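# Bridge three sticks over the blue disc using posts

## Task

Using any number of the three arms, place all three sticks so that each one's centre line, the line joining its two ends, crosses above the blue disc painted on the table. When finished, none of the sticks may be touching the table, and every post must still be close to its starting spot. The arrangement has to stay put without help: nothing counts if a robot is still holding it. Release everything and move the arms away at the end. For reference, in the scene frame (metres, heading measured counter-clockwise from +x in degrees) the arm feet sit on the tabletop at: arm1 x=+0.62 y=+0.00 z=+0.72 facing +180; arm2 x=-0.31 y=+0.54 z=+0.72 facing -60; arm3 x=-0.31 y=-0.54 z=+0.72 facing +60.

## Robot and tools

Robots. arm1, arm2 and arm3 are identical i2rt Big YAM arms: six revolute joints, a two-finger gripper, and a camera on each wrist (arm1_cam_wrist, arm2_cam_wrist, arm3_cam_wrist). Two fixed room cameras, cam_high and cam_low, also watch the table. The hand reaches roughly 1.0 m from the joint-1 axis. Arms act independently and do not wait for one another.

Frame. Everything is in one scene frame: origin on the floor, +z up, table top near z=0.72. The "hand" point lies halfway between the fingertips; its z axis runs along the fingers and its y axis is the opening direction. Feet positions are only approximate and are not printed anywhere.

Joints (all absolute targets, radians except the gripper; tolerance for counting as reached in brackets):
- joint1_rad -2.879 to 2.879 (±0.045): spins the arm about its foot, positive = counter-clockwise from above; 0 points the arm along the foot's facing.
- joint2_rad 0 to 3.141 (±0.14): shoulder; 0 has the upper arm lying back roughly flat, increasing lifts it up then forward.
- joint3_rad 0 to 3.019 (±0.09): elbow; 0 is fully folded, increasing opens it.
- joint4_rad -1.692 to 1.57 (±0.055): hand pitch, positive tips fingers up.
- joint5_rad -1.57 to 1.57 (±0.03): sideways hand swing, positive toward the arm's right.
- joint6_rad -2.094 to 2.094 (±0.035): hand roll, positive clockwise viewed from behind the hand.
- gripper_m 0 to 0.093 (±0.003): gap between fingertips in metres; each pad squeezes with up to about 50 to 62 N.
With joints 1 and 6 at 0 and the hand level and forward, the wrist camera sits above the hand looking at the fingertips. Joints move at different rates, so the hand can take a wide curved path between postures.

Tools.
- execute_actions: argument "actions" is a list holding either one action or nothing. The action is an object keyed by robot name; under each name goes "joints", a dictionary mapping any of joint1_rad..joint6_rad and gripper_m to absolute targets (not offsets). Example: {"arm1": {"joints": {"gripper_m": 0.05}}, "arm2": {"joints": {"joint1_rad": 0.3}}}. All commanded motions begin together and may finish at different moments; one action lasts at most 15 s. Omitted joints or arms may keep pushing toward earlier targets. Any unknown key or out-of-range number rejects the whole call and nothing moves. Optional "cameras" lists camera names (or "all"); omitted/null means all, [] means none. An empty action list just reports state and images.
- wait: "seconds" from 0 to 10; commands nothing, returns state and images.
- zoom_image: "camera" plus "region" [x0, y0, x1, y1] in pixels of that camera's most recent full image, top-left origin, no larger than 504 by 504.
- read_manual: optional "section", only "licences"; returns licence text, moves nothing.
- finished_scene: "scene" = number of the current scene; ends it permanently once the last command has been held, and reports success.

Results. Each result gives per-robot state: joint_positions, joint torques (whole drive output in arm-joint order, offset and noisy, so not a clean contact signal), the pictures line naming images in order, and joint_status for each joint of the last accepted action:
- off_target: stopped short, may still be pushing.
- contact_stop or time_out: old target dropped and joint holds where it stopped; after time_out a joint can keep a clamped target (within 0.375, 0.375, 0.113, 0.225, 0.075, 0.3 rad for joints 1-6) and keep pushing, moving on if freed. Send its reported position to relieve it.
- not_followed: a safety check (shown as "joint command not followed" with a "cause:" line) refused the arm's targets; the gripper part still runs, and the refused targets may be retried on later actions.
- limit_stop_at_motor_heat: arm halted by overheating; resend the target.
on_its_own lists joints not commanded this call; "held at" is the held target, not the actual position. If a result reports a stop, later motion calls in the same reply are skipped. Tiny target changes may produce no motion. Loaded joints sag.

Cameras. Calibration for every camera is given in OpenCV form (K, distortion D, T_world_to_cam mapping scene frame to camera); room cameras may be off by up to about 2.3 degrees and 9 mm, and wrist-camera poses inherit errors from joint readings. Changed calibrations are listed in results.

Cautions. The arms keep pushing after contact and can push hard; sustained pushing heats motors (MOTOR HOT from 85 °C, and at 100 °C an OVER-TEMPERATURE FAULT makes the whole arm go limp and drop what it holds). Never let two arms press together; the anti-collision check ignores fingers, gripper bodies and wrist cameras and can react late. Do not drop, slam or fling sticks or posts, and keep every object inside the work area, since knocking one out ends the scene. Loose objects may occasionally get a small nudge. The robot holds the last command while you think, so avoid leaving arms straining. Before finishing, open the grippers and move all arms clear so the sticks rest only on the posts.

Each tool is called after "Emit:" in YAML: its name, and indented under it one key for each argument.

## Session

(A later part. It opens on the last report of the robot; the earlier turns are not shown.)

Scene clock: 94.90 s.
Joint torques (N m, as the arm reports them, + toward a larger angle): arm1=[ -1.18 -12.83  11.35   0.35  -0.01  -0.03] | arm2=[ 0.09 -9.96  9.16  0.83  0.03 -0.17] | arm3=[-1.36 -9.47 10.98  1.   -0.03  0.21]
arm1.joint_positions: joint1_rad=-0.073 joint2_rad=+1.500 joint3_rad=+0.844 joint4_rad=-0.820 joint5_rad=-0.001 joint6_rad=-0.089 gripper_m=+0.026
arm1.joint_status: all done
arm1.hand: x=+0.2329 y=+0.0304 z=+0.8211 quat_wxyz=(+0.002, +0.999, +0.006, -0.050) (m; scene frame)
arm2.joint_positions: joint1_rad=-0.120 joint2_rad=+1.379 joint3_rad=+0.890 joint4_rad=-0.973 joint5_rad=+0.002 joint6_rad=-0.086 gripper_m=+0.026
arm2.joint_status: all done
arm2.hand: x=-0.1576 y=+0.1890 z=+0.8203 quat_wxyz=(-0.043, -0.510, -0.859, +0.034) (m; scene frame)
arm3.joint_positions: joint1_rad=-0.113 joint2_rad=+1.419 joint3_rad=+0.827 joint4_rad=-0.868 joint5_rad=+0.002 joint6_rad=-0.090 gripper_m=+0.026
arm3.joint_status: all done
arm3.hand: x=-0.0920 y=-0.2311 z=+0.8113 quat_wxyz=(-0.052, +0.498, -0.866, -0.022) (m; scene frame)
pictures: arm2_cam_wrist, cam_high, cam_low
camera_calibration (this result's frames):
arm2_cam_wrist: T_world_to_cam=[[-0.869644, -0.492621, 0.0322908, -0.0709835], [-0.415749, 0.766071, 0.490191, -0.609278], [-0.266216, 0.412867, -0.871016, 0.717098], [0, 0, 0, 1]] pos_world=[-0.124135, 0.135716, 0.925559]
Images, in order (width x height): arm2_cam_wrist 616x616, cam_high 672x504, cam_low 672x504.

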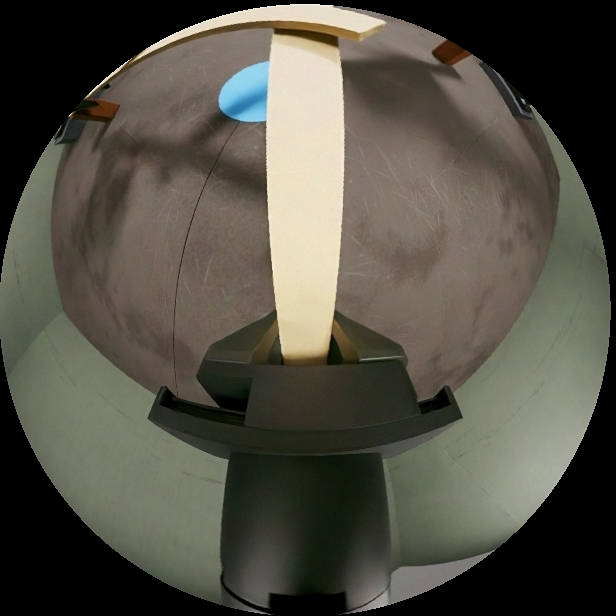

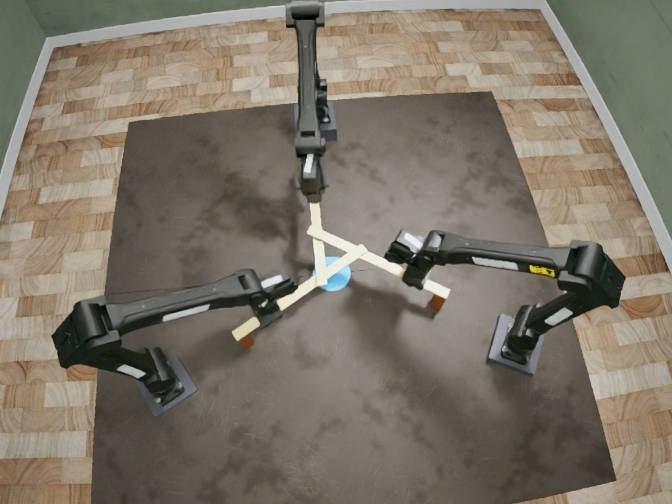

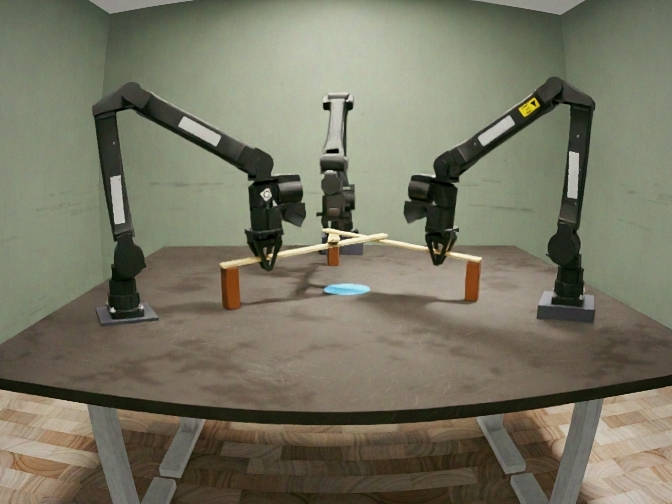

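Emit:
zoom_image:
  camera: "cam_low"
  region: [300, 205, 400, 275]

Emit:
zoom_image:
  camera: "cam_low"
  region: [205, 235, 285, 285]

Emit:
zoom_image:
  camera: "cam_low"
  region: [420, 230, 500, 280]

Emit:
zoom_image:
  camera: "arm2_cam_wrist"
  region: [30, 60, 150, 160]

Emit:
zoom_image:
  camera: "cam_high"
  region: [220, 170, 470, 360]

Region (300, 205, 400, 275) of cam_low's 672x504 image, scaled by 5.040, with more detail than that image has; it fills the top 353 rows of this view, and the rest is white.

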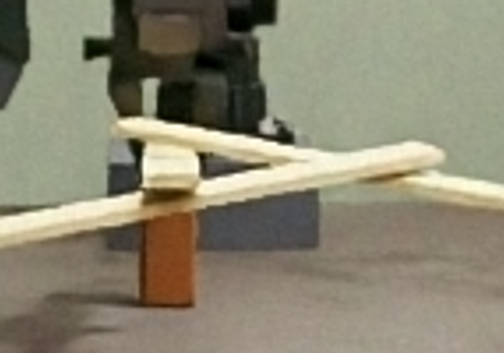

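Region (205, 235, 285, 285) of cam_low's 672x504 image, scaled by 6.300, with more detail than that image has; it fills the top 315 rows of this view, and the rest is white.

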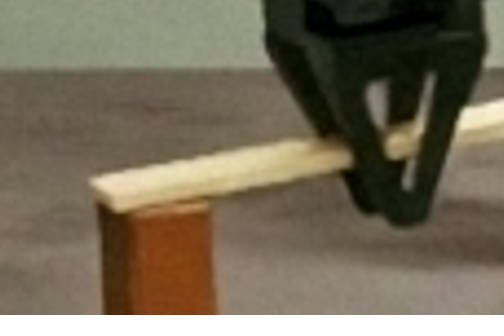

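Region (420, 230, 500, 280) of cam_low's 672x504 image, scaled by 6.300, with more detail than that image has; it fills the top 315 rows of this view, and the rest is white.

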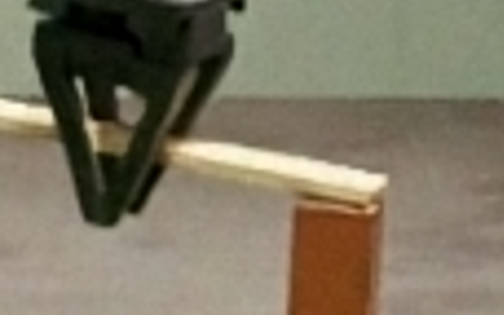

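Region (30, 60, 150, 160) of arm2_cam_wrist's 616x616 image, scaled by 4.200, with more detail than that image has.

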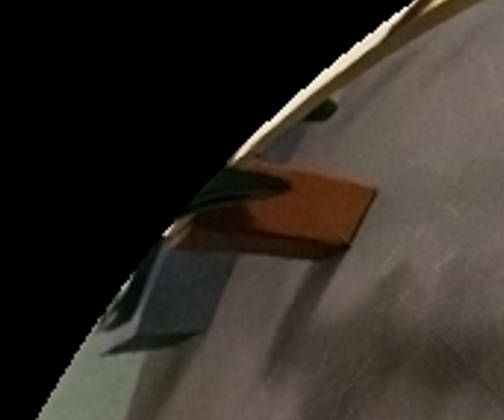

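Region (220, 170, 470, 360) of cam_high's 672x504 image, scaled by 2.016, with more detail than that image has; it fills the top 383 rows of this view, and the rest is white.

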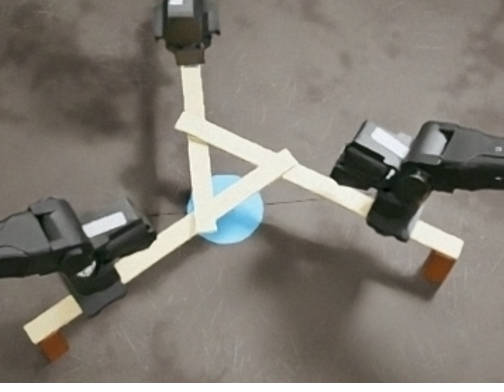

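All outer ends are on their posts. Releasing.

Emit:
execute_actions:
  actions:
    - {"arm1":{"joints":{"gripper_m":0.075}},"arm2":{"joints":{"gripper_m":0.075}},"arm3":{"joints":{"gripper_m":0.075}}}
  cameras: ["cam_high","cam_low"]

Scene clock: 99.13 s.
Joint torques (N m, as the arm reports them, + toward a larger angle): arm1=[ -1.23 -12.63  11.26   0.34  -0.01  -0.03] | arm2=[  0.36 -10.16   9.17   0.77   0.03  -0.16] | arm3=[-1.73 -9.27 11.37  0.65 -0.08  0.21]
arm1.joint_positions: joint1_rad=-0.073 joint2_rad=+1.500 joint3_rad=+0.844 joint4_rad=-0.820 joint5_rad=-0.001 joint6_rad=-0.089 gripper_m=+0.075
arm1.joint_status: all done
arm1.hand: x=+0.2329 y=+0.0304 z=+0.8211 quat_wxyz=(+0.002, +0.999, +0.006, -0.050) (m; scene frame)
arm2.joint_positions: joint1_rad=-0.120 joint2_rad=+1.379 joint3_rad=+0.890 joint4_rad=-0.973 joint5_rad=+0.002 joint6_rad=-0.086 gripper_m=+0.075
arm2.joint_status: all done
arm2.hand: x=-0.1576 y=+0.1890 z=+0.8203 quat_wxyz=(-0.043, -0.510, -0.859, +0.034) (m; scene frame)
arm3.joint_positions: joint1_rad=-0.113 joint2_rad=+1.419 joint3_rad=+0.827 joint4_rad=-0.868 joint5_rad=+0.002 joint6_rad=-0.090 gripper_m=+0.075
arm3.joint_status: all done
arm3.hand: x=-0.0920 y=-0.2311 z=+0.8113 quat_wxyz=(-0.052, +0.498, -0.866, -0.022) (m; scene frame)
pictures: cam_high, cam_low
Images, in order (width x height): cam_high 672x504, cam_low 672x504.

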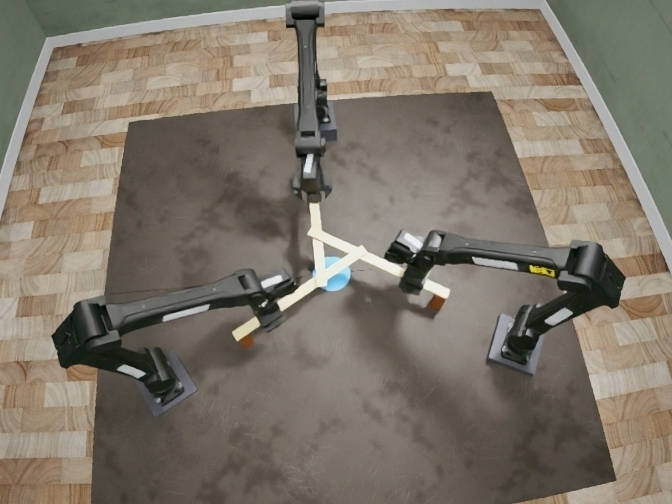

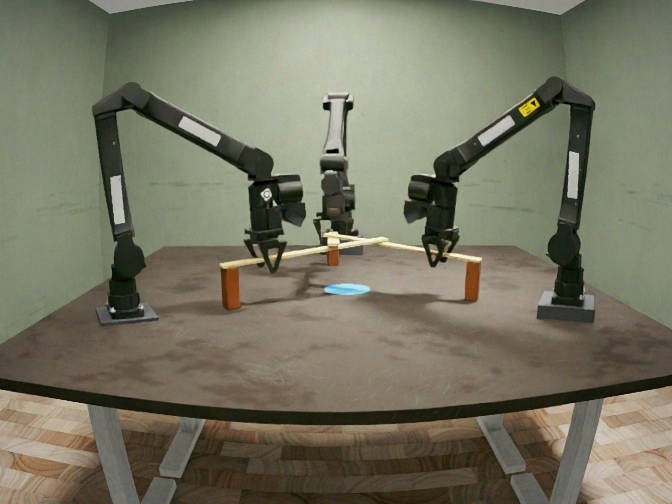

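Emit:
execute_actions:
  actions:
    - {"arm1":{"joints":{"joint2_rad":0.8}},"arm2":{"joints":{"joint2_rad":0.7}},"arm3":{"joints":{"joint2_rad":0.75}}}
  cameras: ["cam_high","cam_low"]

Scene clock: 102.70 s.
Joint torques (N m, as the arm reports them, + toward a larger angle): arm1=[-1.3  -3.49 14.58  1.42 -0.01 -0.02] | arm2=[ 0.32 -0.9  11.13  1.74  0.03 -0.15] | arm3=[-0.97 -1.24 13.93  1.53 -0.1   0.25]
arm1.joint_positions: joint1_rad=-0.073 joint2_rad=+0.790 joint3_rad=+0.844 joint4_rad=-0.820 joint5_rad=-0.001 joint6_rad=-0.089 gripper_m=+0.075
arm1.joint_status: all done
arm1.hand: x=+0.2610 y=+0.0313 z=+1.0830 quat_wxyz=(-0.027, +0.919, +0.004, -0.393) (m; scene frame)
arm2.joint_positions: joint1_rad=-0.120 joint2_rad=+0.692 joint3_rad=+0.890 joint4_rad=-0.972 joint5_rad=+0.002 joint6_rad=-0.086 gripper_m=+0.075
arm2.joint_status: all done
arm2.hand: x=-0.1795 y=+0.2413 z=+1.0566 quat_wxyz=(-0.314, -0.470, -0.793, +0.229) (m; scene frame)
arm3.joint_positions: joint1_rad=-0.113 joint2_rad=+0.742 joint3_rad=+0.827 joint4_rad=-0.868 joint5_rad=+0.002 joint6_rad=-0.090 gripper_m=+0.075
arm3.joint_status: all done
arm3.hand: x=-0.1117 y=-0.2578 z=+1.0491 quat_wxyz=(-0.351, +0.460, -0.800, -0.159) (m; scene frame)
pictures: cam_high, cam_low
Images, in order (width x height): cam_high 672x504, cam_low 672x504.

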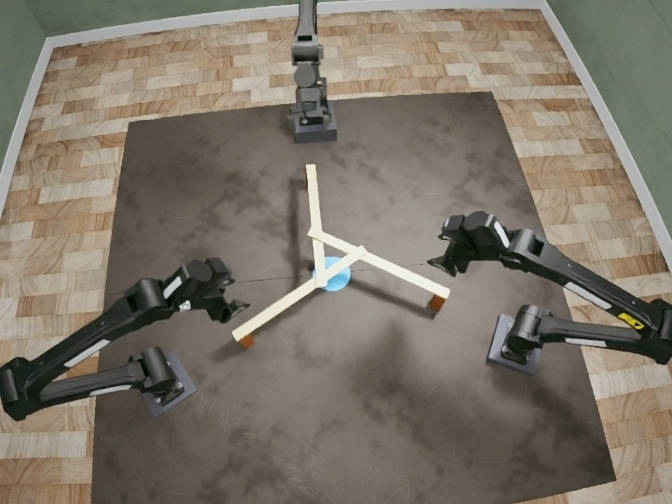

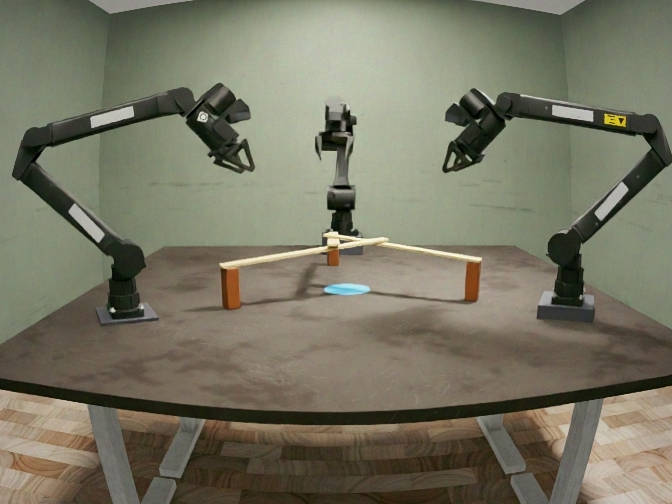

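Emit:
finished_scene:
  scene: 2

The scene is finished: the task was done.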